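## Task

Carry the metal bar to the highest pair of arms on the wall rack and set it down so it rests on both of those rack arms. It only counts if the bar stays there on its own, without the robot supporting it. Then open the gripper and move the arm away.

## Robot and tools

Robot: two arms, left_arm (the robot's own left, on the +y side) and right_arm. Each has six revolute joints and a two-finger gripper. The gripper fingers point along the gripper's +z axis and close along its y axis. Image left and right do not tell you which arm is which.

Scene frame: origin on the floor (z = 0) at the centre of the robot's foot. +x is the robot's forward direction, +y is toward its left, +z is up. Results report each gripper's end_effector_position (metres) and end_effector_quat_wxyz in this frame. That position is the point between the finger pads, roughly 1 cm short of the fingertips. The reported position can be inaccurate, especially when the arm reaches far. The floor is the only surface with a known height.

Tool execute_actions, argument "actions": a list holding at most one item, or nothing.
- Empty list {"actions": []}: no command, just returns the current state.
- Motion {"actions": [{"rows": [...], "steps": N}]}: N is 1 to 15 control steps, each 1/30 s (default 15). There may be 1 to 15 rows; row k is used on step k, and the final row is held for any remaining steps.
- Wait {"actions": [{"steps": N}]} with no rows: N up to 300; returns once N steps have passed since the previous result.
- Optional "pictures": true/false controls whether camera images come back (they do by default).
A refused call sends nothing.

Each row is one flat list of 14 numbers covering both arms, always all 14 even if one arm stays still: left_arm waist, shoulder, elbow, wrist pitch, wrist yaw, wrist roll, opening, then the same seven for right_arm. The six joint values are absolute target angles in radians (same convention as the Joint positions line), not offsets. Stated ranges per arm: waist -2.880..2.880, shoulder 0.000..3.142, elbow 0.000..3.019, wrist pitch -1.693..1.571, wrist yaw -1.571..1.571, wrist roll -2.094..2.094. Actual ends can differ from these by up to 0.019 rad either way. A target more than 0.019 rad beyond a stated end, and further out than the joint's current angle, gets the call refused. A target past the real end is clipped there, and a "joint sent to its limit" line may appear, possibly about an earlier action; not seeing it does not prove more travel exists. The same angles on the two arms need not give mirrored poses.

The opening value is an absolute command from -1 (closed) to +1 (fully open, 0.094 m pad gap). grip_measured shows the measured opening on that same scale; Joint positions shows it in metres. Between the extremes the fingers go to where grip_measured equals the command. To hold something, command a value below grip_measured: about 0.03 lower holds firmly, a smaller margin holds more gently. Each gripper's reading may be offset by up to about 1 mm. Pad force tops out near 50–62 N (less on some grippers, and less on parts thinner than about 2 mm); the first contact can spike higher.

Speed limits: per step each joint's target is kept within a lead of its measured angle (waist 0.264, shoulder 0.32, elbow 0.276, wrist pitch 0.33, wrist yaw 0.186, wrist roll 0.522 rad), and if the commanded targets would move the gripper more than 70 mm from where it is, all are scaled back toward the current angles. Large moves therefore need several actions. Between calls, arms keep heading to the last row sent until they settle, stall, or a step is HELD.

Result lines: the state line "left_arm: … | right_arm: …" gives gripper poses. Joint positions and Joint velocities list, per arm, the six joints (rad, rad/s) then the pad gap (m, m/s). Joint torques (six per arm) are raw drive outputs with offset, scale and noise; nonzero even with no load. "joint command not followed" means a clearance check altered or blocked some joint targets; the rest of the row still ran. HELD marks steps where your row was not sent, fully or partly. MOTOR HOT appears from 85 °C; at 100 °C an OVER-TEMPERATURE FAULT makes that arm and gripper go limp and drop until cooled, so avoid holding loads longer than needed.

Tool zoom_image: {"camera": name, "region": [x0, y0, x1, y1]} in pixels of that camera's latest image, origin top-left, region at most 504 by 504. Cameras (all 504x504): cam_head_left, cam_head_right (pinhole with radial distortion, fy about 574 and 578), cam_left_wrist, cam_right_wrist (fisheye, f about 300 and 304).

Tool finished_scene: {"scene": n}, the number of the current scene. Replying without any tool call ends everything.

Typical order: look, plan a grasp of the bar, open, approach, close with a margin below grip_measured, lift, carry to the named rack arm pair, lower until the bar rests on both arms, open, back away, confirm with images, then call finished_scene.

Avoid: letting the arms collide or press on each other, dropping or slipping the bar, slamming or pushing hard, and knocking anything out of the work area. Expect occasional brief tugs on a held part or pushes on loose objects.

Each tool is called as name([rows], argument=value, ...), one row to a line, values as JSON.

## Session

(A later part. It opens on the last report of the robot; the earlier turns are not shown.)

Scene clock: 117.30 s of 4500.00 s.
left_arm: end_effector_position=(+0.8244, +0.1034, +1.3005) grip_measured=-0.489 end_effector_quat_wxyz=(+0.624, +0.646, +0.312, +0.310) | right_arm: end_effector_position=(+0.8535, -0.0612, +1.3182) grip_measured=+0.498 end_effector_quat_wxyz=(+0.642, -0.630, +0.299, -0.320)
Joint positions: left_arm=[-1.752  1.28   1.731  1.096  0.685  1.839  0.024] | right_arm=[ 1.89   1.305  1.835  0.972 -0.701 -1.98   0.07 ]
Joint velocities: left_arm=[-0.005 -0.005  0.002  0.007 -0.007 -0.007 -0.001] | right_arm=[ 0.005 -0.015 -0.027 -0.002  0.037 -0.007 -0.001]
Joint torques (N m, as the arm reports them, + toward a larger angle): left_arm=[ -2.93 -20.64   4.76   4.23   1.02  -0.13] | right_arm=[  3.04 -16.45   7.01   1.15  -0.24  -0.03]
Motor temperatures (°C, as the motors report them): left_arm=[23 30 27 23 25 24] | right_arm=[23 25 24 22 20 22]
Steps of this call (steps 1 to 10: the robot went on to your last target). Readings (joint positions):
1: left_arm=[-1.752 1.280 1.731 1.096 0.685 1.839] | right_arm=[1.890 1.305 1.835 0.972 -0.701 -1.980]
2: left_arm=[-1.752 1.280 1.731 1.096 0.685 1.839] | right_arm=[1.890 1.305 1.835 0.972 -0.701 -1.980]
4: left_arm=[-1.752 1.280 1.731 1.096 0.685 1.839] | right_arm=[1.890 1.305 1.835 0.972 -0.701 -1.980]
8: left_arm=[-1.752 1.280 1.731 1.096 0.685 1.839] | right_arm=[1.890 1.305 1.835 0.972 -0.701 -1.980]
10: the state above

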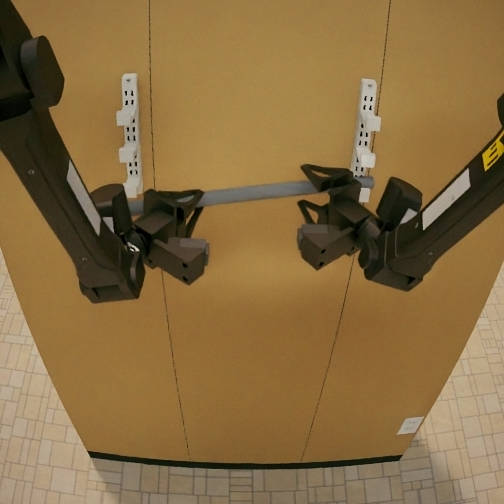

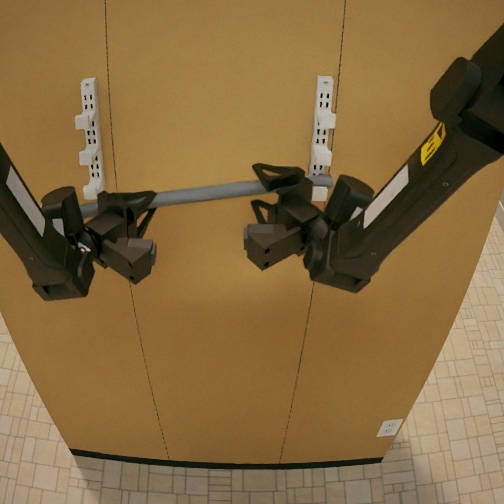

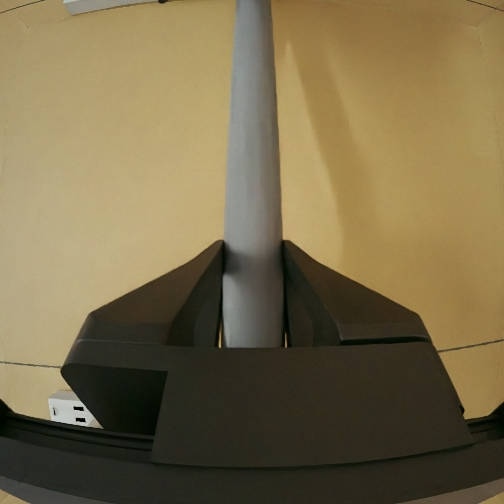

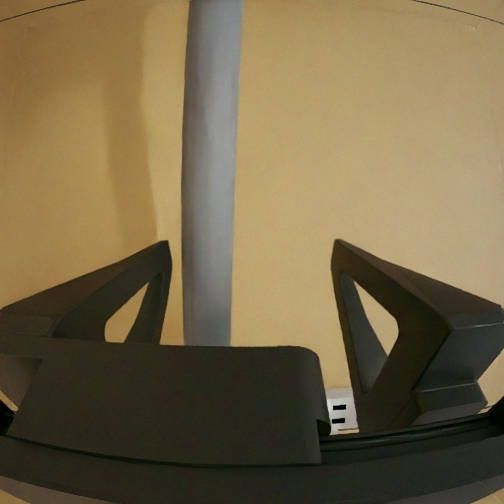

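execute_actions([
  {"rows": [[-1.77,1.25,1.75,1.145,0.70,1.843,-0.6, 1.89,1.385,2.01,0.84,-0.70,-1.98,0.5]], "steps": 15},
], pictures=false)

execute_actions([
  {"steps": 10},
])

Scene clock: 123.17 s of 4500.00 s.
left_arm: end_effector_position=(+0.8244, +0.1034, +1.3005) grip_measured=-0.489 end_effector_quat_wxyz=(+0.624, +0.646, +0.312, +0.310) | right_arm: end_effector_position=(+0.8813, -0.0586, +1.3039) grip_measured=+0.498 end_effector_quat_wxyz=(+0.639, -0.635, +0.306, -0.308)
Joint positions: left_arm=[-1.752  1.28   1.731  1.096  0.685  1.839  0.024] | right_arm=[ 1.89   1.364  1.983  0.852 -0.7   -1.98   0.07 ]
Joint velocities: left_arm=[-0.005 -0.005  0.022 -0.017 -0.051  0.066 -0.   ] | right_arm=[-0.005 -0.005 -0.017 -0.002 -0.007 -0.066 -0.   ]
Joint torques (N m, as the arm reports them, + toward a larger angle): left_arm=[ -2.94 -20.66   4.76   4.23   1.02  -0.14] | right_arm=[  3.32 -17.19   7.88   1.22  -0.28  -0.03]
Motor temperatures (°C, as the motors report them): left_arm=[23 30 27 24 25 24] | right_arm=[23 24 24 22 20 22]
Steps of this call (steps 1 to 15: the robot went on to your last target; steps 16 to 90: nothing new was sent; then 2.37 s passed at rest; steps 91 to 105: all 15 steps of this action). Readings (joint positions):
91: left_arm=[-1.752 1.280 1.731 1.096 0.685 1.839] | right_arm=[1.890 1.310 1.852 0.953 -0.705 -1.980]
92: left_arm=[-1.752 1.280 1.731 1.096 0.685 1.839] | right_arm=[1.890 1.329 1.897 0.914 -0.704 -1.980]
94: left_arm=[-1.752 1.280 1.731 1.096 0.685 1.839] | right_arm=[1.890 1.358 1.968 0.872 -0.700 -1.980]
98: left_arm=[-1.752 1.280 1.731 1.096 0.685 1.839] | right_arm=[1.890 1.364 1.983 0.855 -0.700 -1.980]
105: the state above

Scene clock: 123.50 s of 4500.00 s.
left_arm: end_effector_position=(+0.8244, +0.1034, +1.3005) grip_measured=-0.489 end_effector_quat_wxyz=(+0.624, +0.646, +0.312, +0.310) | right_arm: end_effector_position=(+0.8813, -0.0586, +1.3039) grip_measured=+0.498 end_effector_quat_wxyz=(+0.639, -0.635, +0.306, -0.308)
Joint positions: left_arm=[-1.752  1.28   1.731  1.096  0.685  1.839  0.024] | right_arm=[ 1.89   1.364  1.983  0.852 -0.7   -1.98   0.07 ]
Joint velocities: left_arm=[-0.005  0.005  0.002 -0.002  0.007 -0.051 -0.001] | right_arm=[ 0.024 -0.005  0.007  0.007 -0.007  0.007 -0.   ]
Joint torques (N m, as the arm reports them, + toward a larger angle): left_arm=[ -2.92 -20.64   4.75   4.24   1.02  -0.14] | right_arm=[  2.94 -17.18   7.9    1.12  -0.3   -0.01]
Motor temperatures (°C, as the motors report them): left_arm=[23 30 27 24 25 24] | right_arm=[23 24 24 22 20 22]
Steps of this call (steps 1 to 10: the robot went on to your last target). Readings (joint positions):
1: left_arm=[-1.752 1.280 1.731 1.096 0.685 1.839] | right_arm=[1.890 1.364 1.983 0.852 -0.700 -1.980]
2: left_arm=[-1.752 1.280 1.731 1.096 0.685 1.839] | right_arm=[1.890 1.364 1.983 0.852 -0.700 -1.980]
4: left_arm=[-1.752 1.280 1.731 1.096 0.685 1.839] | right_arm=[1.890 1.364 1.983 0.852 -0.700 -1.980]
8: left_arm=[-1.752 1.280 1.731 1.096 0.685 1.839] | right_arm=[1.890 1.364 1.983 0.852 -0.700 -1.980]
10: the state above

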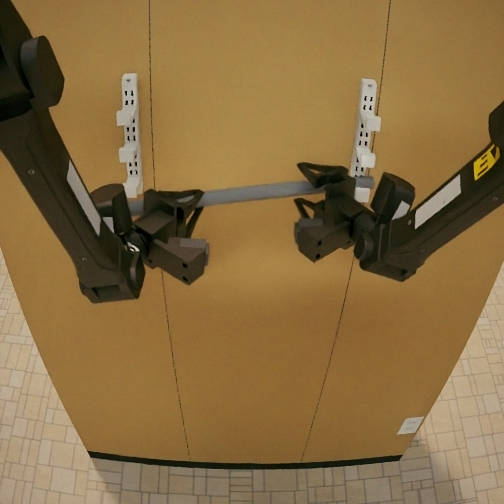

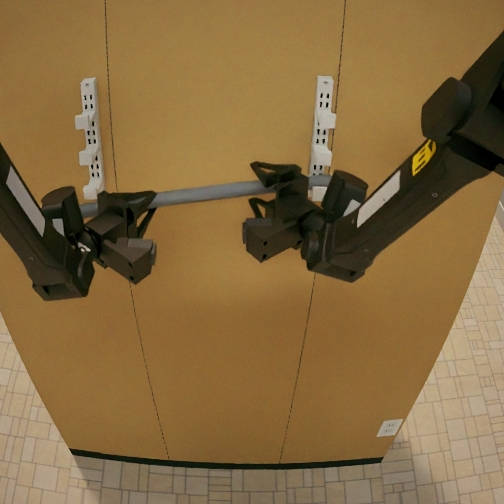

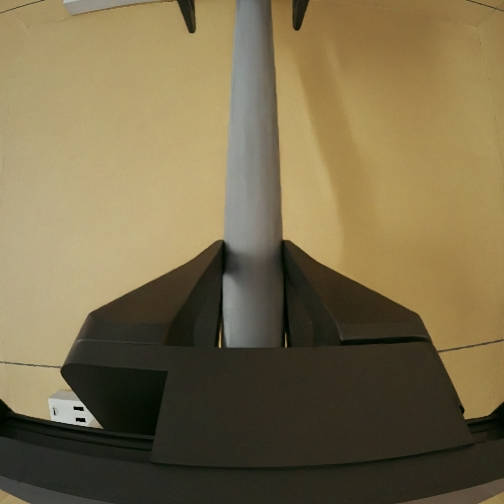

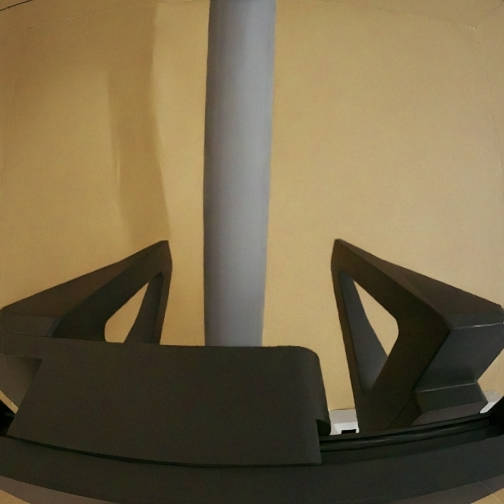

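execute_actions([
  {"rows": [[-1.77,1.25,1.75,1.145,0.70,1.843,-0.6, 1.89,1.364,2.0,0.85,-0.70,-1.98,-0.6]], "steps": 15},
], pictures=false)

execute_actions([
  {"rows": [[-1.77,1.10,1.66,1.12,0.70,1.843,-0.6, 1.89,1.17,1.91,0.86,-0.70,-1.98,-0.6]], "steps": 15},
], pictures=false)

execute_actions([
  {"steps": 5},
], pictures=false)

Scene clock: 128.77 s of 4500.00 s.
left_arm: end_effector_position=(+0.8244, +0.1033, +1.3019) grip_measured=-0.489 end_effector_quat_wxyz=(+0.626, +0.644, +0.312, +0.309) | right_arm: end_effector_position=(+0.8811, -0.0590, +1.3016) grip_measured=-0.496 end_effector_quat_wxyz=(+0.638, -0.635, +0.312, -0.305)
Joint positions: left_arm=[-1.752  1.28   1.731  1.102  0.686  1.83   0.024] | right_arm=[ 1.889  1.365  1.983  0.849 -0.693 -1.974  0.024]
Joint velocities: left_arm=[-0.005 -0.015  0.027 -0.002 -0.007 -0.007  0.   ] | right_arm=[-0.005 -0.015  0.002 -0.002 -0.007 -0.051  0.001]
Joint torques (N m, as the arm reports them, + toward a larger angle): left_arm=[ -2.81 -20.38   4.8    4.01   0.92  -0.06] | right_arm=[  2.99 -18.61   6.93   1.77  -0.6   -0.08]
Motor temperatures (°C, as the motors report them): left_arm=[23 30 27 24 25 24] | right_arm=[23 24 24 22 20 22]
Steps of this call (steps 1 to 15: the robot went on to your last target; steps 16 to 90: nothing new was sent; then 1.77 s passed at rest; steps 91 to 105: all 15 steps of this action). Readings (joint positions):
91: left_arm=[-1.752 1.280 1.731 1.096 0.685 1.839] | right_arm=[1.890 1.364 1.983 0.852 -0.700 -1.980]
92: left_arm=[-1.752 1.280 1.731 1.096 0.685 1.839] | right_arm=[1.890 1.364 1.983 0.852 -0.700 -1.980]
94: left_arm=[-1.752 1.280 1.731 1.099 0.686 1.834] | right_arm=[1.889 1.364 1.983 0.849 -0.693 -1.980]
98: left_arm=[-1.752 1.280 1.731 1.102 0.686 1.830] | right_arm=[1.889 1.365 1.983 0.849 -0.693 -1.975]
105: the state above

Scene clock: 129.27 s of 4500.00 s.
left_arm: end_effector_position=(+0.8159, +0.1020, +1.3179) grip_measured=-0.489 end_effector_quat_wxyz=(+0.626, +0.648, +0.317, +0.296) | right_arm: end_effector_position=(+0.8724, -0.0615, +1.3166) grip_measured=-0.497 end_effector_quat_wxyz=(+0.639, -0.639, +0.314, -0.292)
Joint positions: left_arm=[-1.76   1.22   1.652  1.088  0.694  1.839  0.024] | right_arm=[ 1.89   1.303  1.896  0.848 -0.703 -1.974  0.024]
Joint velocities: left_arm=[-0.015 -0.015 -0.027  0.007 -0.081 -0.007  0.   ] | right_arm=[-0.015 -0.015 -0.012 -0.002 -0.007  0.051 -0.   ]
Joint torques (N m, as the arm reports them, + toward a larger angle): left_arm=[ -2.07 -24.88   3.75   3.07   0.55  -0.14] | right_arm=[  2.81 -23.85   6.01   2.    -0.21  -0.05]
Motor temperatures (°C, as the motors report them): left_arm=[23 30 27 24 25 24] | right_arm=[23 24 24 22 20 22]
Steps of this call (steps 1 to 15: all 15 steps of this action). Readings (joint positions):
1: left_arm=[-1.752 1.277 1.725 1.101 0.686 1.830] | right_arm=[1.889 1.362 1.977 0.849 -0.690 -1.974]
2: left_arm=[-1.753 1.268 1.707 1.099 0.687 1.829] | right_arm=[1.890 1.354 1.965 0.848 -0.688 -1.974]
4: left_arm=[-1.759 1.251 1.680 1.099 0.683 1.828] | right_arm=[1.890 1.336 1.941 0.848 -0.695 -1.974]
8: left_arm=[-1.760 1.227 1.660 1.090 0.691 1.836] | right_arm=[1.890 1.312 1.909 0.848 -0.702 -1.974]
15: the state above

Scene clock: 129.43 s of 4500.00 s.
left_arm: end_effector_position=(+0.8152, +0.1019, +1.3175) grip_measured=-0.489 end_effector_quat_wxyz=(+0.625, +0.649, +0.317, +0.295) | right_arm: end_effector_position=(+0.8719, -0.0614, +1.3160) grip_measured=-0.497 end_effector_quat_wxyz=(+0.638, -0.639, +0.314, -0.292)
Joint positions: left_arm=[-1.76   1.22   1.65   1.088  0.694  1.839  0.024] | right_arm=[ 1.89   1.303  1.895  0.848 -0.702 -1.974  0.024]
Joint velocities: left_arm=[-0.005 -0.005 -0.042 -0.027 -0.007 -0.051 -0.001] | right_arm=[-0.005 -0.015  0.007  0.007 -0.051 -0.051  0.   ]
Joint torques (N m, as the arm reports them, + toward a larger angle): left_arm=[ -1.79 -24.26   3.83   3.07   0.47  -0.15] | right_arm=[  3.14 -23.81   5.95   2.02  -0.27  -0.05]
Motor temperatures (°C, as the motors report them): left_arm=[23 30 27 24 25 24] | right_arm=[23 24 24 22 20 22]
Steps of this call (steps 1 to 5: the robot went on to your last target). Readings (joint positions):
1: left_arm=[-1.760 1.220 1.651 1.088 0.694 1.839] | right_arm=[1.890 1.303 1.896 0.848 -0.703 -1.974]
2: left_arm=[-1.760 1.220 1.651 1.088 0.694 1.839] | right_arm=[1.890 1.303 1.895 0.848 -0.702 -1.974]
4: left_arm=[-1.760 1.220 1.650 1.088 0.694 1.839] | right_arm=[1.890 1.303 1.895 0.848 -0.702 -1.974]
5: the state above

Pitch up on both.

execute_actions([
  {"rows": [[-1.77,1.195,1.67,1.18,0.70,1.843,-0.6, 1.89,1.278,1.915,0.94,-0.70,-1.98,-0.6]], "steps": 15},
], pictures=false)

execute_actions([
  {"steps": 5},
])

Scene clock: 133.07 s of 4500.00 s.
left_arm: end_effector_position=(+0.8146, +0.1011, +1.3228) grip_measured=-0.489 end_effector_quat_wxyz=(+0.630, +0.642, +0.307, +0.309) | right_arm: end_effector_position=(+0.8729, -0.0627, +1.3240) grip_measured=-0.497 end_effector_quat_wxyz=(+0.644, -0.631, +0.303, -0.308)
Joint positions: left_arm=[-1.765  1.225  1.65   1.128  0.696  1.844  0.024] | right_arm=[ 1.891  1.304  1.895  0.893 -0.709 -1.974  0.024]
Joint velocities: left_arm=[-0.005 -0.005  0.002  0.012 -0.037 -0.066  0.001] | right_arm=[ 0.005 -0.015  0.012 -0.002 -0.051 -0.022  0.   ]
Joint torques (N m, as the arm reports them, + toward a larger angle): left_arm=[ -1.82 -20.39   4.77   4.38   0.46  -0.19] | right_arm=[  2.68 -20.19   6.97   3.76   0.14  -0.06]
Motor temperatures (°C, as the motors report them): left_arm=[23 30 26 24 25 24] | right_arm=[23 25 24 22 20 22]
Steps of this call (steps 1 to 15: the robot went on to your last target; steps 16 to 90: nothing new was sent; then 0.13 s passed at rest; steps 91 to 105: all 15 steps of this action). Readings (joint positions):
91: left_arm=[-1.760 1.221 1.650 1.093 0.695 1.839] | right_arm=[1.890 1.303 1.895 0.855 -0.702 -1.974]
92: left_arm=[-1.761 1.222 1.650 1.106 0.695 1.840] | right_arm=[1.891 1.304 1.895 0.870 -0.705 -1.974]
94: left_arm=[-1.764 1.225 1.650 1.122 0.696 1.842] | right_arm=[1.891 1.304 1.895 0.885 -0.707 -1.974]
98: left_arm=[-1.765 1.225 1.650 1.128 0.696 1.844] | right_arm=[1.891 1.304 1.895 0.893 -0.709 -1.974]
105: the state above

Scene clock: 133.23 s of 4500.00 s.
left_arm: end_effector_position=(+0.8147, +0.1008, +1.3230) grip_measured=-0.489 end_effector_quat_wxyz=(+0.631, +0.642, +0.307, +0.310) | right_arm: end_effector_position=(+0.8730, -0.0628, +1.3242) grip_measured=-0.497 end_effector_quat_wxyz=(+0.644, -0.631, +0.303, -0.308)
Joint positions: left_arm=[-1.766  1.225  1.65   1.128  0.696  1.845  0.024] | right_arm=[ 1.891  1.304  1.895  0.894 -0.709 -1.974  0.024]
Joint velocities: left_arm=[-0.044 -0.005  0.007 -0.002 -0.022  0.022  0.001] | right_arm=[-0.005 -0.005  0.002  0.056  0.037 -0.051  0.001]
Joint torques (N m, as the arm reports them, + toward a larger angle): left_arm=[ -1.48 -20.41   4.7    4.28   0.44  -0.2 ] | right_arm=[  2.88 -20.09   7.07   3.64   0.11  -0.07]
Motor temperatures (°C, as the motors report them): left_arm=[23 30 26 24 25 24] | right_arm=[23 25 24 22 20 22]
Steps of this call (steps 1 to 5: the robot went on to your last target). Readings (joint positions):
1: left_arm=[-1.765 1.225 1.650 1.128 0.696 1.844] | right_arm=[1.891 1.304 1.895 0.893 -0.709 -1.974]
2: left_arm=[-1.765 1.225 1.650 1.128 0.696 1.844] | right_arm=[1.891 1.304 1.895 0.893 -0.709 -1.974]
4: left_arm=[-1.766 1.225 1.650 1.128 0.696 1.844] | right_arm=[1.891 1.304 1.895 0.893 -0.709 -1.974]
5: the state above

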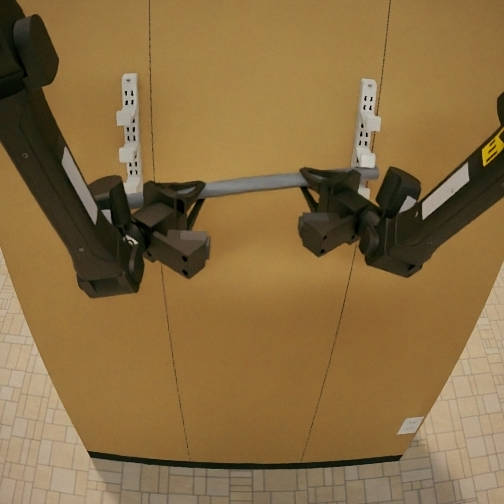

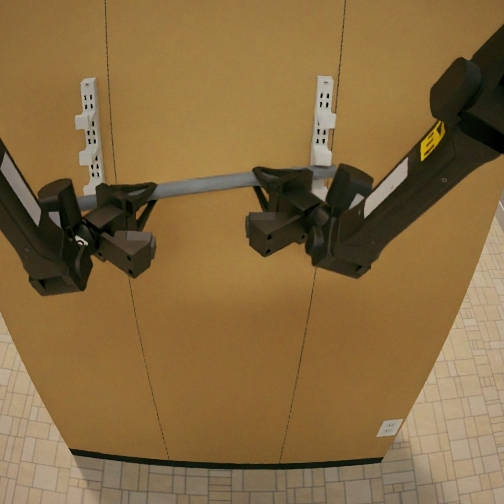

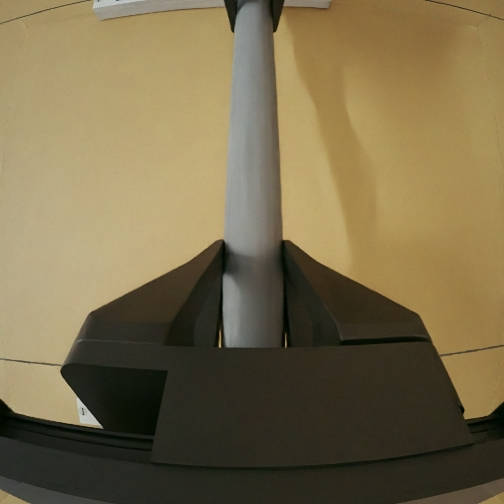

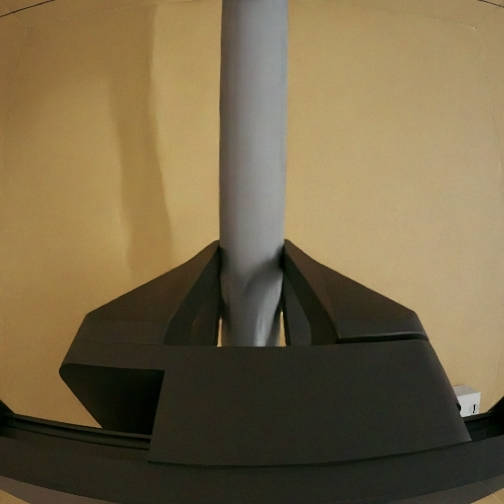

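execute_actions([
  {"rows": [[-1.77,1.195,1.67,1.18,0.70,1.843,-0.6, 1.89,1.18,1.69,1.09,-0.70,-1.98,-0.6]], "steps": 15},
], pictures=false)

execute_actions([
  {"steps": 10},
])

Scene clock: 136.83 s of 4500.00 s.
left_arm: end_effector_position=(+0.8130, +0.0990, +1.3254) grip_measured=-0.489 end_effector_quat_wxyz=(+0.638, +0.638, +0.303, +0.307) | right_arm: end_effector_position=(+0.8297, -0.0704, +1.3307) grip_measured=-0.496 end_effector_quat_wxyz=(+0.633, -0.630, +0.312, -0.323)
Joint positions: left_arm=[-1.767  1.227  1.651  1.144  0.71   1.832  0.024] | right_arm=[ 1.882  1.237  1.691  1.046 -0.671 -1.97   0.024]
Joint velocities: left_arm=[-0.015 -0.015 -0.012 -0.017 -0.037 -0.022 -0.   ] | right_arm=[-0.015 -0.005 -0.002 -0.007  0.066  0.051 -0.   ]
Joint torques (N m, as the arm reports them, + toward a larger angle): left_arm=[ -3.   -20.51   4.45   3.58  -0.29  -0.08] | right_arm=[  3.46 -21.29   3.91   3.6   -1.59  -0.11]
Motor temperatures (°C, as the motors report them): left_arm=[23 30 26 24 25 24] | right_arm=[23 25 24 22 20 22]
Steps of this call (steps 1 to 30: the robot went on to your last target; steps 31 to 90: nothing new was sent; then 0.10 s passed at rest; steps 91 to 105: all 15 steps of this action). Readings (joint positions):
91: left_arm=[-1.773 1.227 1.651 1.133 0.698 1.851] | right_arm=[1.892 1.299 1.867 0.925 -0.695 -1.973]
92: left_arm=[-1.773 1.227 1.651 1.137 0.707 1.848] | right_arm=[1.891 1.273 1.805 0.971 -0.677 -1.974]
94: left_arm=[-1.770 1.227 1.651 1.142 0.709 1.840] | right_arm=[1.883 1.241 1.715 1.025 -0.672 -1.972]
98: left_arm=[-1.767 1.227 1.651 1.142 0.710 1.833] | right_arm=[1.882 1.237 1.691 1.045 -0.671 -1.970]
105: the state above

Scene clock: 137.17 s of 4500.00 s.
left_arm: end_effector_position=(+0.8130, +0.0990, +1.3254) grip_measured=-0.489 end_effector_quat_wxyz=(+0.638, +0.638, +0.303, +0.307) | right_arm: end_effector_position=(+0.8297, -0.0704, +1.3307) grip_measured=-0.496 end_effector_quat_wxyz=(+0.633, -0.630, +0.312, -0.323)
Joint positions: left_arm=[-1.767  1.227  1.651  1.144  0.71   1.831  0.024] | right_arm=[ 1.882  1.237  1.691  1.046 -0.671 -1.97   0.024]
Joint velocities: left_arm=[-0.015  0.005 -0.007 -0.017  0.022  0.022 -0.001] | right_arm=[-0.005 -0.024 -0.051  0.007 -0.037 -0.037 -0.   ]
Joint torques (N m, as the arm reports them, + toward a larger angle): left_arm=[ -1.24 -19.74   4.55   3.65  -0.27  -0.08] | right_arm=[  3.61 -21.28   3.93   3.57  -1.63  -0.1 ]
Motor temperatures (°C, as the motors report them): left_arm=[23 30 26 24 25 24] | right_arm=[23 25 24 22 20 22]
Steps of this call (steps 1 to 10: the robot went on to your last target). Readings (joint positions):
1: left_arm=[-1.767 1.227 1.651 1.144 0.710 1.832] | right_arm=[1.882 1.237 1.691 1.046 -0.671 -1.970]
2: left_arm=[-1.767 1.227 1.651 1.144 0.710 1.832] | right_arm=[1.882 1.237 1.691 1.046 -0.671 -1.970]
4: left_arm=[-1.767 1.227 1.651 1.144 0.710 1.832] | right_arm=[1.882 1.237 1.691 1.046 -0.671 -1.970]
8: left_arm=[-1.767 1.227 1.651 1.144 0.710 1.831] | right_arm=[1.882 1.237 1.691 1.046 -0.671 -1.970]
10: the state above

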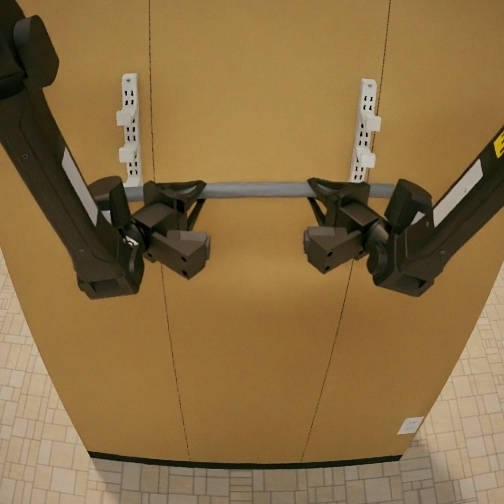

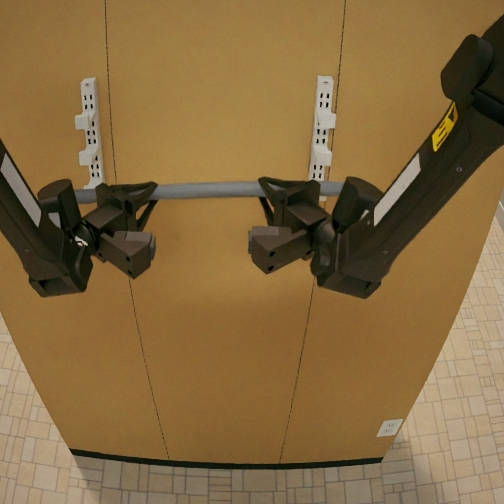

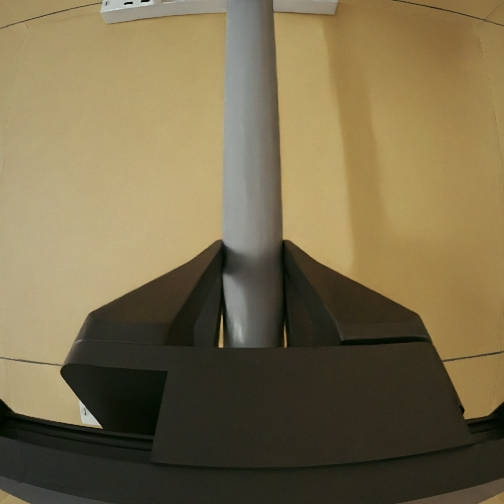

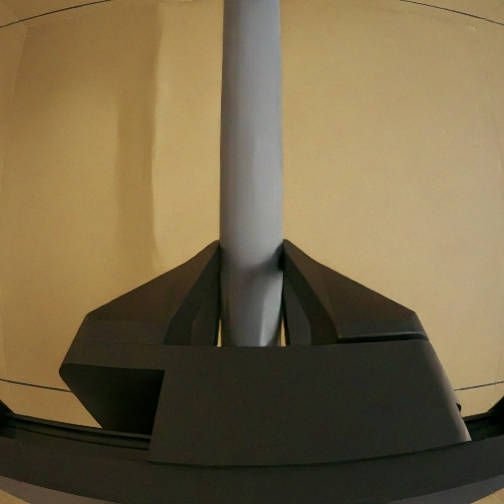

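execute_actions([
  {"rows": [[-1.815,1.02,1.51,1.135,0.70,1.907,-0.6, 1.895,1.02,1.54,1.06,-0.70,-1.993,-0.44]], "steps": 15},
], pictures=false)

execute_actions([
  {"steps": 15},
])

Scene clock: 146.57 s of 4500.00 s.
left_arm: end_effector_position=(+0.7978, +0.0938, +1.3637) grip_measured=-0.489 end_effector_quat_wxyz=(+0.638, +0.640, +0.314, +0.292) | right_arm: end_effector_position=(+0.8119, -0.0776, +1.3713) grip_measured=-0.441 end_effector_quat_wxyz=(+0.638, -0.636, +0.307, -0.308)
Joint positions: left_arm=[-1.81   1.106  1.5    1.113  0.71   1.872  0.024] | right_arm=[ 1.885  1.109  1.535  1.045 -0.698 -1.979  0.026]
Joint velocities: left_arm=[-0.034 -0.103 -0.017 -0.002  0.081  0.081  0.001] | right_arm=[ 0.034 -0.103 -0.012 -0.007 -0.037 -0.095 -0.   ]
Joint torques (N m, as the arm reports them, + toward a larger angle): left_arm=[ -1.78 -24.57   3.72   3.01  -0.22   0.06] | right_arm=[  2.61 -22.25   4.27   2.34  -0.38  -0.15]
Motor temperatures (°C, as the motors report them): left_arm=[23 30 26 24 25 24] | right_arm=[23 25 23 22 21 22]
Steps of this call (steps 1 to 15: the robot went on to your last target; steps 16 to 90: nothing new was sent; then 5.90 s passed at rest; steps 91 to 105: all 15 steps of this action). Readings (joint positions):
91: left_arm=[-1.769 1.222 1.637 1.140 0.707 1.834] | right_arm=[1.882 1.230 1.678 1.045 -0.669 -1.971]
92: left_arm=[-1.772 1.203 1.603 1.131 0.704 1.837] | right_arm=[1.882 1.213 1.645 1.045 -0.669 -1.972]
94: left_arm=[-1.776 1.167 1.542 1.123 0.704 1.844] | right_arm=[1.880 1.180 1.584 1.045 -0.672 -1.973]
98: left_arm=[-1.787 1.132 1.503 1.115 0.705 1.856] | right_arm=[1.879 1.143 1.541 1.045 -0.684 -1.975]
105: the state above

Scene clock: 147.07 s of 4500.00 s.
left_arm: end_effector_position=(+0.8022, +0.0957, +1.3719) grip_measured=-0.489 end_effector_quat_wxyz=(+0.638, +0.639, +0.308, +0.299) | right_arm: end_effector_position=(+0.8161, -0.0799, +1.3790) grip_measured=-0.441 end_effector_quat_wxyz=(+0.638, -0.634, +0.303, -0.313)
Joint positions: left_arm=[-1.811  1.094  1.5    1.113  0.71   1.879  0.024] | right_arm=[ 1.886  1.098  1.535  1.045 -0.698 -1.981  0.026]
Joint velocities: left_arm=[-0.005 -0.005  0.007  0.012  0.007  0.022  0.001] | right_arm=[ 0.005 -0.005 -0.017  0.002 -0.022  0.007 -0.001]
Joint torques (N m, as the arm reports them, + toward a larger angle): left_arm=[ -1.56 -22.87   3.89   3.01  -0.22   0.06] | right_arm=[  2.72 -21.67   4.24   2.33  -0.34  -0.13]
Motor temperatures (°C, as the motors report them): left_arm=[23 30 26 24 25 24] | right_arm=[23 25 23 22 21 22]
Steps of this call (steps 1 to 15: the robot went on to your last target). Readings (joint positions):
1: left_arm=[-1.811 1.103 1.500 1.113 0.710 1.873] | right_arm=[1.886 1.106 1.535 1.045 -0.698 -1.979]
2: left_arm=[-1.811 1.101 1.500 1.113 0.710 1.874] | right_arm=[1.886 1.104 1.535 1.045 -0.698 -1.980]
4: left_arm=[-1.811 1.096 1.500 1.113 0.710 1.877] | right_arm=[1.886 1.100 1.535 1.045 -0.698 -1.980]
8: left_arm=[-1.811 1.094 1.500 1.113 0.710 1.879] | right_arm=[1.886 1.098 1.535 1.045 -0.698 -1.981]
15: the state above

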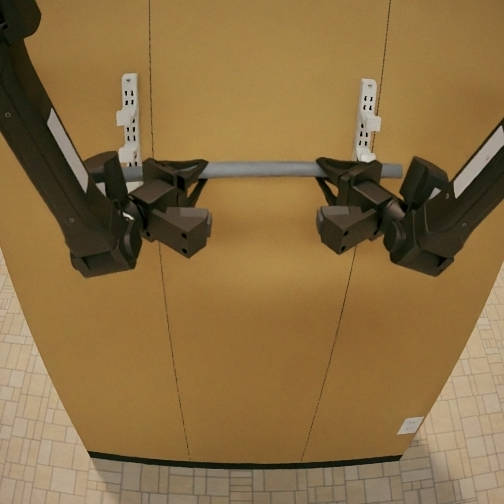

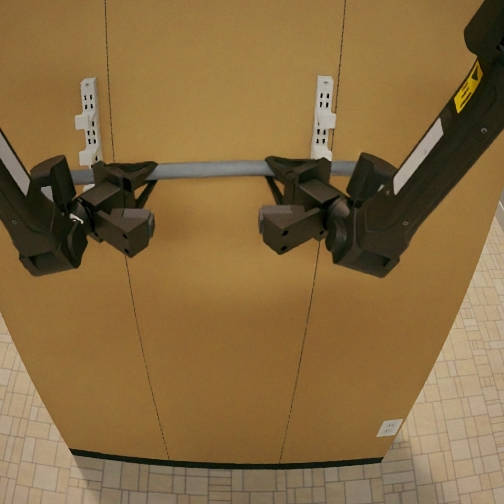

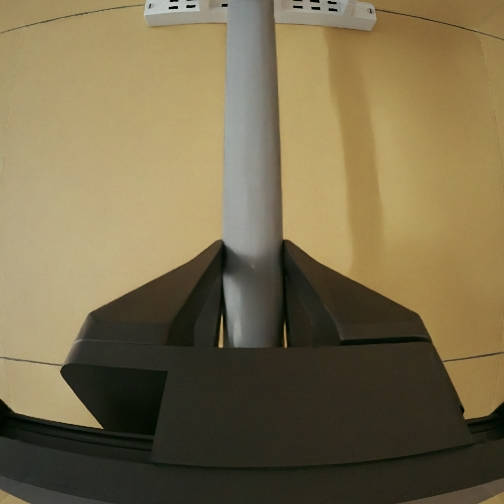

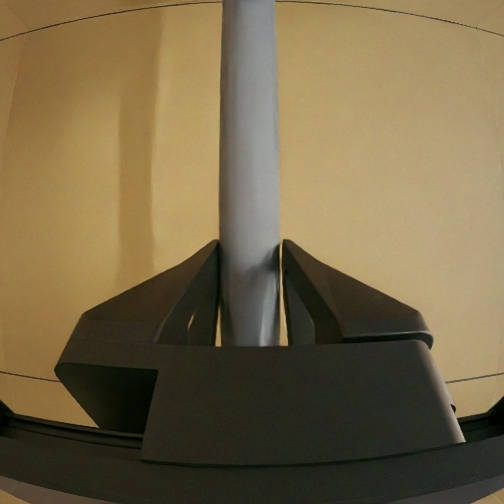

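Works. Step 2 and 3.

execute_actions([
  {"rows": [[-1.862,0.875,1.37,1.07,0.70,1.975,-0.6, 1.907,0.875,1.39,1.02,-0.70,-2.017,-0.44]], "steps": 15},
], pictures=false)

execute_actions([
  {"steps": 15},
], pictures=false)

execute_actions([
  {"rows": [[-1.91,0.73,1.23,1.02,0.70,2.04,-0.6, 1.92,0.72,1.24,1.0,-0.70,-2.04,-0.44]], "steps": 15},
], pictures=false)

execute_actions([
  {"steps": 20},
])

Scene clock: 151.33 s of 4500.00 s.
left_arm: end_effector_position=(+0.7888, +0.0960, +1.4166) grip_measured=-0.489 end_effector_quat_wxyz=(+0.635, +0.644, +0.315, +0.288) | right_arm: end_effector_position=(+0.7983, -0.0899, +1.4226) grip_measured=-0.441 end_effector_quat_wxyz=(+0.636, -0.641, +0.308, -0.301)
Joint positions: left_arm=[-1.855  0.955  1.359  1.047  0.706  1.94   0.024] | right_arm=[ 1.897  0.957  1.383  1.014 -0.698 -2.001  0.026]
Joint velocities: left_arm=[-0.015 -0.122  0.007 -0.012  0.007  0.081 -0.   ] | right_arm=[ 0.005 -0.122 -0.002 -0.007 -0.051 -0.037 -0.002]
Joint torques (N m, as the arm reports them, + toward a larger angle): left_arm=[ -1.42 -22.5    3.79   3.05   0.08   0.05] | right_arm=[  2.31 -21.37   4.4    1.96  -0.35  -0.16]
Motor temperatures (°C, as the motors report them): left_arm=[23 31 26 24 24 24] | right_arm=[23 25 23 22 21 22]
Steps of this call (steps 1 to 15: the robot went on to your last target; steps 16 to 90: nothing new was sent; then 0.77 s passed at rest; steps 91 to 105: all 15 steps of this action). Readings (joint positions):
91: left_arm=[-1.813 1.088 1.488 1.105 0.706 1.884] | right_arm=[1.886 1.092 1.522 1.041 -0.693 -1.984]
92: left_arm=[-1.818 1.069 1.459 1.088 0.701 1.890] | right_arm=[1.886 1.074 1.491 1.034 -0.686 -1.987]
94: left_arm=[-1.822 1.032 1.401 1.068 0.701 1.901] | right_arm=[1.886 1.038 1.429 1.024 -0.681 -1.991]
98: left_arm=[-1.838 0.990 1.361 1.049 0.704 1.922] | right_arm=[1.889 0.995 1.386 1.017 -0.694 -1.994]
105: the state above

Scene clock: 151.83 s of 4500.00 s.
left_arm: end_effector_position=(+0.7923, +0.0983, +1.4239) grip_measured=-0.489 end_effector_quat_wxyz=(+0.635, +0.643, +0.310, +0.295) | right_arm: end_effector_position=(+0.8014, -0.0923, +1.4288) grip_measured=-0.441 end_effector_quat_wxyz=(+0.636, -0.639, +0.305, -0.306)
Joint positions: left_arm=[-1.855  0.943  1.359  1.047  0.706  1.946  0.024] | right_arm=[ 1.897  0.947  1.383  1.014 -0.698 -2.004  0.026]
Joint velocities: left_arm=[-0.005 -0.005 -0.002 -0.007  0.051  0.007  0.002] | right_arm=[-0.015 -0.015  0.007  0.002 -0.051  0.007 -0.   ]
Joint torques (N m, as the arm reports them, + toward a larger angle): left_arm=[ -1.37 -22.32   3.77   3.04   0.05   0.08] | right_arm=[  2.33 -20.82   4.43   1.97  -0.39  -0.11]
Motor temperatures (°C, as the motors report them): left_arm=[23 31 26 24 24 24] | right_arm=[23 25 23 22 21 22]
Steps of this call (steps 1 to 15: the robot went on to your last target). Readings (joint positions):
1: left_arm=[-1.855 0.951 1.359 1.047 0.706 1.942] | right_arm=[1.897 0.953 1.383 1.014 -0.698 -2.001]
2: left_arm=[-1.855 0.947 1.359 1.047 0.706 1.943] | right_arm=[1.897 0.950 1.383 1.014 -0.698 -2.002]
4: left_arm=[-1.855 0.944 1.359 1.047 0.706 1.945] | right_arm=[1.897 0.947 1.383 1.014 -0.698 -2.002]
8: left_arm=[-1.855 0.943 1.359 1.047 0.706 1.946] | right_arm=[1.897 0.947 1.383 1.014 -0.698 -2.003]
15: the state above

Scene clock: 152.33 s of 4500.00 s.
left_arm: end_effector_position=(+0.7739, +0.1040, +1.4763) grip_measured=-0.489 end_effector_quat_wxyz=(+0.636, +0.643, +0.311, +0.293) | right_arm: end_effector_position=(+0.7799, -0.1063, +1.4822) grip_measured=-0.441 end_effector_quat_wxyz=(+0.635, -0.641, +0.304, -0.304)
Joint positions: left_arm=[-1.902  0.792  1.218  0.996  0.701  2.005  0.024] | right_arm=[ 1.909  0.789  1.229  0.994 -0.699 -2.024  0.026]
Joint velocities: left_arm=[-0.005 -0.083  0.017 -0.022  0.037 -0.051  0.001] | right_arm=[-0.005 -0.083  0.007  0.002 -0.007  0.066 -0.   ]
Joint torques (N m, as the arm reports them, + toward a larger angle): left_arm=[ -1.5  -19.96   3.81   3.03   0.37   0.1 ] | right_arm=[  2.4  -19.66   4.98   1.86  -0.31  -0.13]
Motor temperatures (°C, as the motors report them): left_arm=[23 31 26 24 24 24] | right_arm=[23 25 23 22 21 22]
Steps of this call (steps 1 to 15: all 15 steps of this action). Readings (joint positions):
1: left_arm=[-1.858 0.937 1.348 1.040 0.701 1.951] | right_arm=[1.898 0.941 1.371 1.011 -0.693 -2.006]
2: left_arm=[-1.864 0.919 1.319 1.026 0.694 1.958] | right_arm=[1.898 0.924 1.341 1.006 -0.687 -2.009]
4: left_arm=[-1.872 0.879 1.258 1.010 0.694 1.974] | right_arm=[1.898 0.885 1.278 1.001 -0.684 -2.013]
8: left_arm=[-1.890 0.833 1.218 0.996 0.699 1.995] | right_arm=[1.903 0.834 1.230 0.995 -0.699 -2.017]
15: the state above

Scene clock: 153.00 s of 4500.00 s.
left_arm: end_effector_position=(+0.7752, +0.1051, +1.4790) grip_measured=-0.489 end_effector_quat_wxyz=(+0.635, +0.643, +0.309, +0.296) | right_arm: end_effector_position=(+0.7811, -0.1074, +1.4847) grip_measured=-0.441 end_effector_quat_wxyz=(+0.635, -0.641, +0.303, -0.307)
Joint positions: left_arm=[-1.902  0.788  1.218  0.996  0.7    2.008  0.024] | right_arm=[ 1.909  0.784  1.229  0.994 -0.698 -2.027  0.026]
Joint velocities: left_arm=[-0.015 -0.015 -0.002  0.002  0.007  0.022  0.   ] | right_arm=[-0.005 -0.005  0.017 -0.002 -0.022  0.007  0.   ]
Joint torques (N m, as the arm reports them, + toward a larger angle): left_arm=[ -0.92 -20.34   4.16   3.01   0.33   0.1 ] | right_arm=[  1.85 -20.14   4.94   1.98  -0.39  -0.12]
Motor temperatures (°C, as the motors report them): left_arm=[23 31 26 23 24 24] | right_arm=[23 25 23 22 21 22]
Steps of this call (steps 1 to 15: the robot went on to your last target; steps 16 to 20: nothing new was sent). Readings (joint positions):
1: left_arm=[-1.902 0.790 1.218 0.996 0.701 2.006] | right_arm=[1.909 0.786 1.229 0.994 -0.699 -2.024]
2: left_arm=[-1.902 0.788 1.218 0.996 0.701 2.007] | right_arm=[1.909 0.785 1.229 0.994 -0.699 -2.025]
4: left_arm=[-1.902 0.788 1.218 0.996 0.701 2.008] | right_arm=[1.909 0.784 1.229 0.994 -0.699 -2.025]
8: left_arm=[-1.902 0.788 1.218 0.996 0.700 2.008] | right_arm=[1.909 0.784 1.229 0.994 -0.698 -2.026]
20: the state above
All arms were judged still, so your last target was given up. Only a new action makes them travel on or press farther. Fingers that are still opening or closing keep moving.

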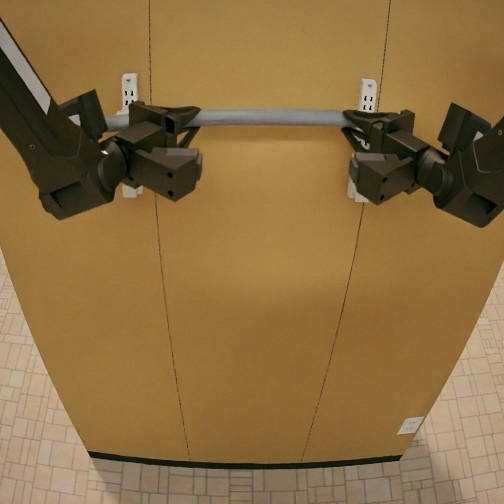

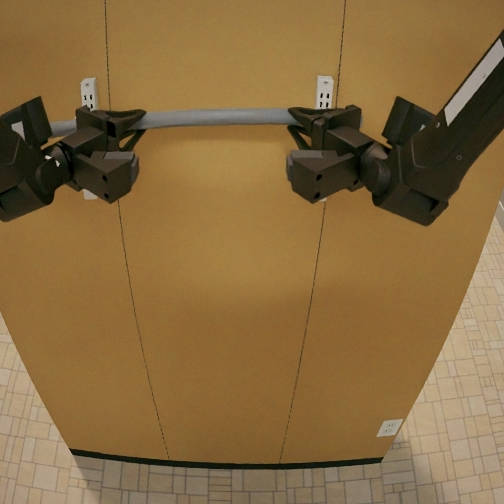

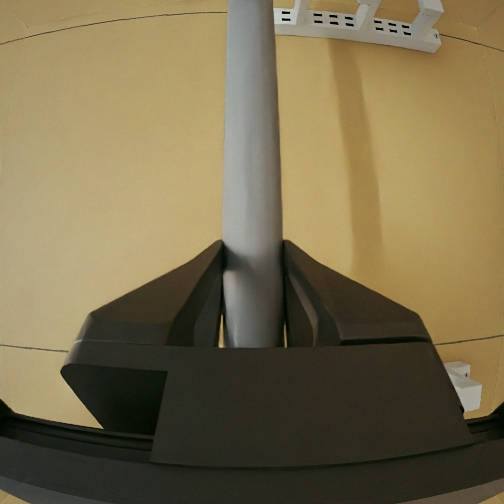

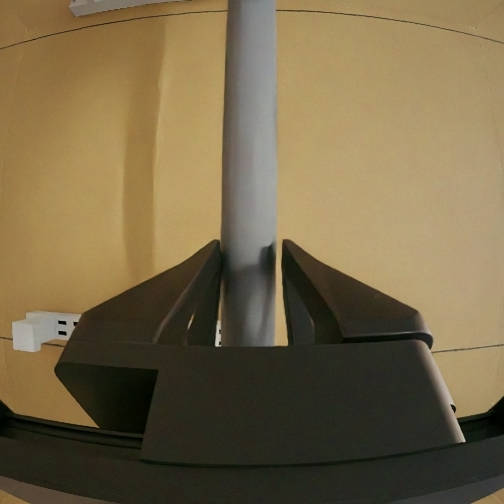

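execute_actions([
  {"rows": [[-1.91,0.76,1.23,1.02,0.70,2.04,-0.6, 1.92,0.76,1.24,1.0,-0.70,-2.04,-0.6]], "steps": 8},
], pictures=false)

execute_actions([
  {"rows": [[-1.91,0.82,1.50,0.86,0.70,2.04,-0.6, 1.92,0.815,1.51,0.86,-0.70,-2.04,-0.6]], "steps": 15},
], pictures=false)

execute_actions([
  {"steps": 20},
], pictures=false)

Scene clock: 162.00 s of 4500.00 s.
left_arm: end_effector_position=(+0.7752, +0.1051, +1.4790) grip_measured=-0.489 end_effector_quat_wxyz=(+0.635, +0.643, +0.309, +0.296) | right_arm: end_effector_position=(+0.7810, -0.1073, +1.4843) grip_measured=-0.555 end_effector_quat_wxyz=(+0.635, -0.641, +0.303, -0.307)
Joint positions: left_arm=[-1.902  0.788  1.218  0.996  0.7    2.008  0.024] | right_arm=[ 1.909  0.784  1.229  0.992 -0.698 -2.027  0.021]
Joint velocities: left_arm=[-0.005  0.015  0.012  0.007  0.037 -0.007  0.001] | right_arm=[-0.005 -0.015 -0.002 -0.012 -0.022  0.022 -0.   ]
Joint torques (N m, as the arm reports them, + toward a larger angle): left_arm=[ -0.95 -18.23   4.02   3.03   0.38   0.1 ] | right_arm=[  1.74 -17.44   4.89   1.97  -0.4   -0.1 ]
Motor temperatures (°C, as the motors report them): left_arm=[23 31 26 23 24 24] | right_arm=[23 25 23 22 21 22]
Steps of this call (steps 1 to 90: nothing new was sent; then 5.73 s passed at rest; steps 91 to 98: all 8 steps of this action). Readings (joint positions):
91: left_arm=[-1.902 0.788 1.218 0.996 0.700 2.008] | right_arm=[1.909 0.784 1.229 0.993 -0.697 -2.027]
92: left_arm=[-1.902 0.788 1.218 0.996 0.700 2.008] | right_arm=[1.909 0.784 1.229 0.992 -0.698 -2.027]
94: left_arm=[-1.902 0.788 1.218 0.996 0.700 2.008] | right_arm=[1.909 0.784 1.229 0.992 -0.698 -2.027]
98: the state above

Scene clock: 162.50 s of 4500.00 s.
left_arm: end_effector_position=(+0.8421, +0.1058, +1.4764) grip_measured=-0.489 end_effector_quat_wxyz=(+0.640, +0.641, +0.304, +0.295) | right_arm: end_effector_position=(+0.8468, -0.1084, +1.4824) grip_measured=-0.555 end_effector_quat_wxyz=(+0.640, -0.638, +0.297, -0.309)
Joint positions: left_arm=[-1.91   0.86   1.448  0.838  0.712  2.016  0.024] | right_arm=[ 1.917  0.858  1.457  0.847 -0.709 -2.034  0.021]
Joint velocities: left_arm=[ 0.005 -0.005  0.002 -0.017 -0.066  0.051  0.001] | right_arm=[ 0.005 -0.005  0.027 -0.017 -0.066  0.022 -0.   ]
Joint torques (N m, as the arm reports them, + toward a larger angle): left_arm=[ -0.61 -20.71   7.8    2.97  -0.2    0.04] | right_arm=[  1.46 -20.24  10.05   2.24   0.14  -0.06]
Motor temperatures (°C, as the motors report them): left_arm=[23 31 26 23 24 24] | right_arm=[23 25 23 22 21 22]
Steps of this call (steps 1 to 15: all 15 steps of this action). Readings (joint positions):
1: left_arm=[-1.902 0.791 1.229 0.981 0.700 2.007] | right_arm=[1.909 0.787 1.241 0.978 -0.697 -2.027]
2: left_arm=[-1.902 0.799 1.258 0.947 0.698 2.006] | right_arm=[1.909 0.797 1.273 0.946 -0.692 -2.027]
4: left_arm=[-1.903 0.828 1.341 0.896 0.698 2.004] | right_arm=[1.909 0.827 1.358 0.896 -0.696 -2.028]
8: left_arm=[-1.908 0.859 1.445 0.843 0.710 2.012] | right_arm=[1.915 0.858 1.452 0.851 -0.712 -2.030]
15: the state above

Scene clock: 163.17 s of 4500.00 s.
left_arm: end_effector_position=(+0.8421, +0.1058, +1.4764) grip_measured=-0.489 end_effector_quat_wxyz=(+0.640, +0.641, +0.304, +0.295) | right_arm: end_effector_position=(+0.8469, -0.1085, +1.4824) grip_measured=-0.555 end_effector_quat_wxyz=(+0.639, -0.638, +0.297, -0.309)
Joint positions: left_arm=[-1.91   0.86   1.448  0.838  0.712  2.016  0.024] | right_arm=[ 1.917  0.858  1.457  0.847 -0.709 -2.035  0.021]
Joint velocities: left_arm=[-0.015 -0.005  0.012 -0.007 -0.037 -0.007 -0.   ] | right_arm=[ 0.005 -0.005  0.012  0.002 -0.022 -0.066 -0.001]
Joint torques (N m, as the arm reports them, + toward a larger angle): left_arm=[ -0.33 -20.99   7.79   2.92  -0.2    0.04] | right_arm=[  1.99 -20.19  10.11   2.17   0.14  -0.08]
Motor temperatures (°C, as the motors report them): left_arm=[23 31 26 23 24 24] | right_arm=[23 25 23 22 21 22]
Steps of this call (steps 1 to 15: the robot went on to your last target; steps 16 to 20: nothing new was sent). Readings (joint positions):
1: left_arm=[-1.910 0.860 1.448 0.838 0.712 2.016] | right_arm=[1.917 0.858 1.457 0.847 -0.709 -2.034]
2: left_arm=[-1.910 0.860 1.448 0.838 0.712 2.016] | right_arm=[1.917 0.858 1.457 0.847 -0.709 -2.034]
4: left_arm=[-1.910 0.860 1.448 0.838 0.712 2.016] | right_arm=[1.917 0.858 1.457 0.847 -0.709 -2.035]
8: left_arm=[-1.910 0.860 1.448 0.838 0.712 2.016] | right_arm=[1.917 0.858 1.457 0.847 -0.709 -2.035]
20: the state above
All arms were judged still, so your last target was given up. Only a new action makes them travel on or press farther. Fingers that are still opening or closing keep moving.

execute_actions([
  {"rows": [[-1.91,0.90,1.76,0.70,0.70,2.04,-0.6, 1.92,0.895,1.76,0.705,-0.70,-2.04,-0.6]], "steps": 15},
], pictures=false)

execute_actions([
  {"steps": 20},
])

Scene clock: 166.73 s of 4500.00 s.
left_arm: end_effector_position=(+0.8975, +0.1063, +1.4656) grip_measured=-0.489 end_effector_quat_wxyz=(+0.638, +0.645, +0.310, +0.286) | right_arm: end_effector_position=(+0.9010, -0.1087, +1.4716) grip_measured=-0.555 end_effector_quat_wxyz=(+0.638, -0.643, +0.301, -0.300)
Joint positions: left_arm=[-1.91   0.945  1.671  0.677  0.71   2.016  0.024] | right_arm=[ 1.916  0.944  1.676  0.689 -0.709 -2.035  0.021]
Joint velocities: left_arm=[-0.015 -0.024 -0.002  0.007  0.051 -0.022 -0.001] | right_arm=[ 0.015 -0.015 -0.012  0.007 -0.037 -0.051  0.   ]
Joint torques (N m, as the arm reports them, + toward a larger angle): left_arm=[ -0.46 -21.26  10.4    2.82  -0.06   0.02] | right_arm=[  1.57 -21.73  13.08   2.31   0.09  -0.07]
Motor temperatures (°C, as the motors report them): left_arm=[23 31 27 23 24 24] | right_arm=[23 25 24 22 20 22]
Steps of this call (steps 1 to 90: nothing new was sent; then 0.07 s passed at rest; steps 91 to 105: all 15 steps of this action). Readings (joint positions):
91: left_arm=[-1.910 0.863 1.460 0.821 0.712 2.016] | right_arm=[1.917 0.862 1.469 0.829 -0.709 -2.035]
92: left_arm=[-1.910 0.875 1.493 0.785 0.708 2.016] | right_arm=[1.916 0.874 1.505 0.794 -0.704 -2.035]
94: left_arm=[-1.910 0.908 1.575 0.736 0.707 2.014] | right_arm=[1.916 0.908 1.587 0.744 -0.704 -2.035]
98: left_arm=[-1.910 0.943 1.664 0.687 0.709 2.015] | right_arm=[1.916 0.942 1.668 0.700 -0.709 -2.035]
105: the state above

Scene clock: 167.40 s of 4500.00 s.
left_arm: end_effector_position=(+0.8975, +0.1063, +1.4656) grip_measured=-0.489 end_effector_quat_wxyz=(+0.638, +0.645, +0.310, +0.286) | right_arm: end_effector_position=(+0.9010, -0.1087, +1.4716) grip_measured=-0.555 end_effector_quat_wxyz=(+0.638, -0.643, +0.301, -0.300)
Joint positions: left_arm=[-1.91   0.945  1.671  0.677  0.71   2.016  0.024] | right_arm=[ 1.916  0.944  1.676  0.689 -0.709 -2.035  0.021]
Joint velocities: left_arm=[-0.015  0.015 -0.007 -0.002 -0.081 -0.007 -0.001] | right_arm=[-0.015 -0.005 -0.007 -0.007  0.066  0.007  0.   ]
Joint torques (N m, as the arm reports them, + toward a larger angle): left_arm=[ -0.56 -21.96  10.43   2.83  -0.04   0.01] | right_arm=[  1.83 -21.23  12.98   2.25   0.1   -0.06]
Motor temperatures (°C, as the motors report them): left_arm=[23 31 27 23 24 24] | right_arm=[23 25 24 22 20 22]
Steps of this call (steps 1 to 15: the robot went on to your last target; steps 16 to 20: nothing new was sent). Readings (joint positions):
1: left_arm=[-1.910 0.945 1.671 0.677 0.710 2.016] | right_arm=[1.916 0.944 1.676 0.689 -0.709 -2.035]
2: left_arm=[-1.910 0.945 1.671 0.677 0.710 2.016] | right_arm=[1.916 0.944 1.676 0.689 -0.709 -2.035]
4: left_arm=[-1.910 0.945 1.671 0.677 0.710 2.016] | right_arm=[1.916 0.944 1.676 0.689 -0.709 -2.035]
8: left_arm=[-1.910 0.945 1.671 0.677 0.710 2.016] | right_arm=[1.916 0.944 1.676 0.689 -0.709 -2.035]
20: the state above
All arms were judged still, so your last target was given up. Only a new action makes them travel on or press farther. Fingers that are still opening or closing keep moving.

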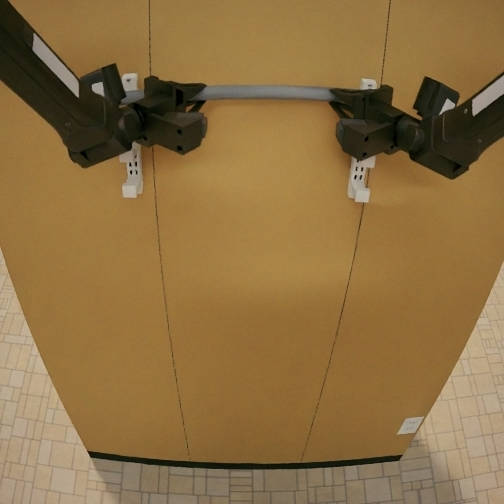

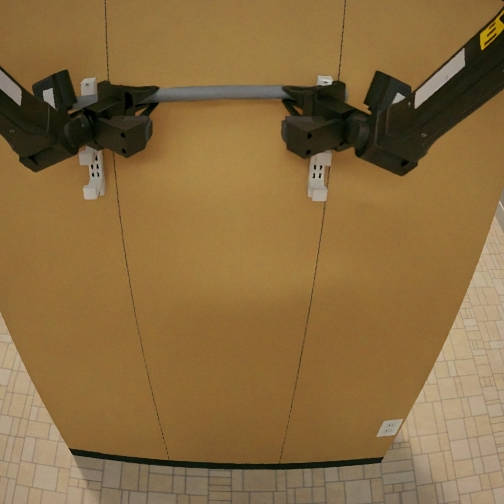

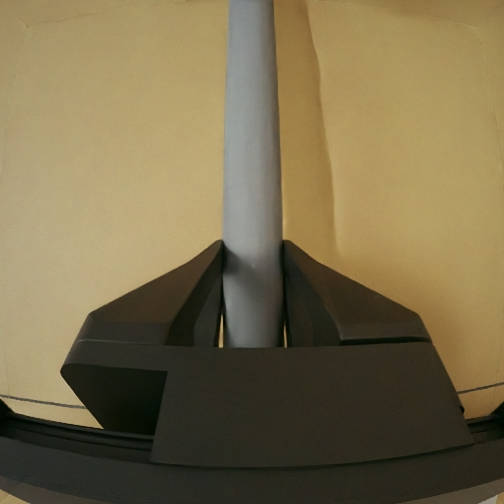

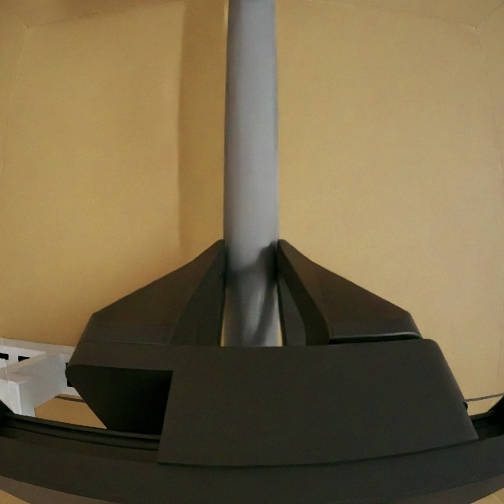

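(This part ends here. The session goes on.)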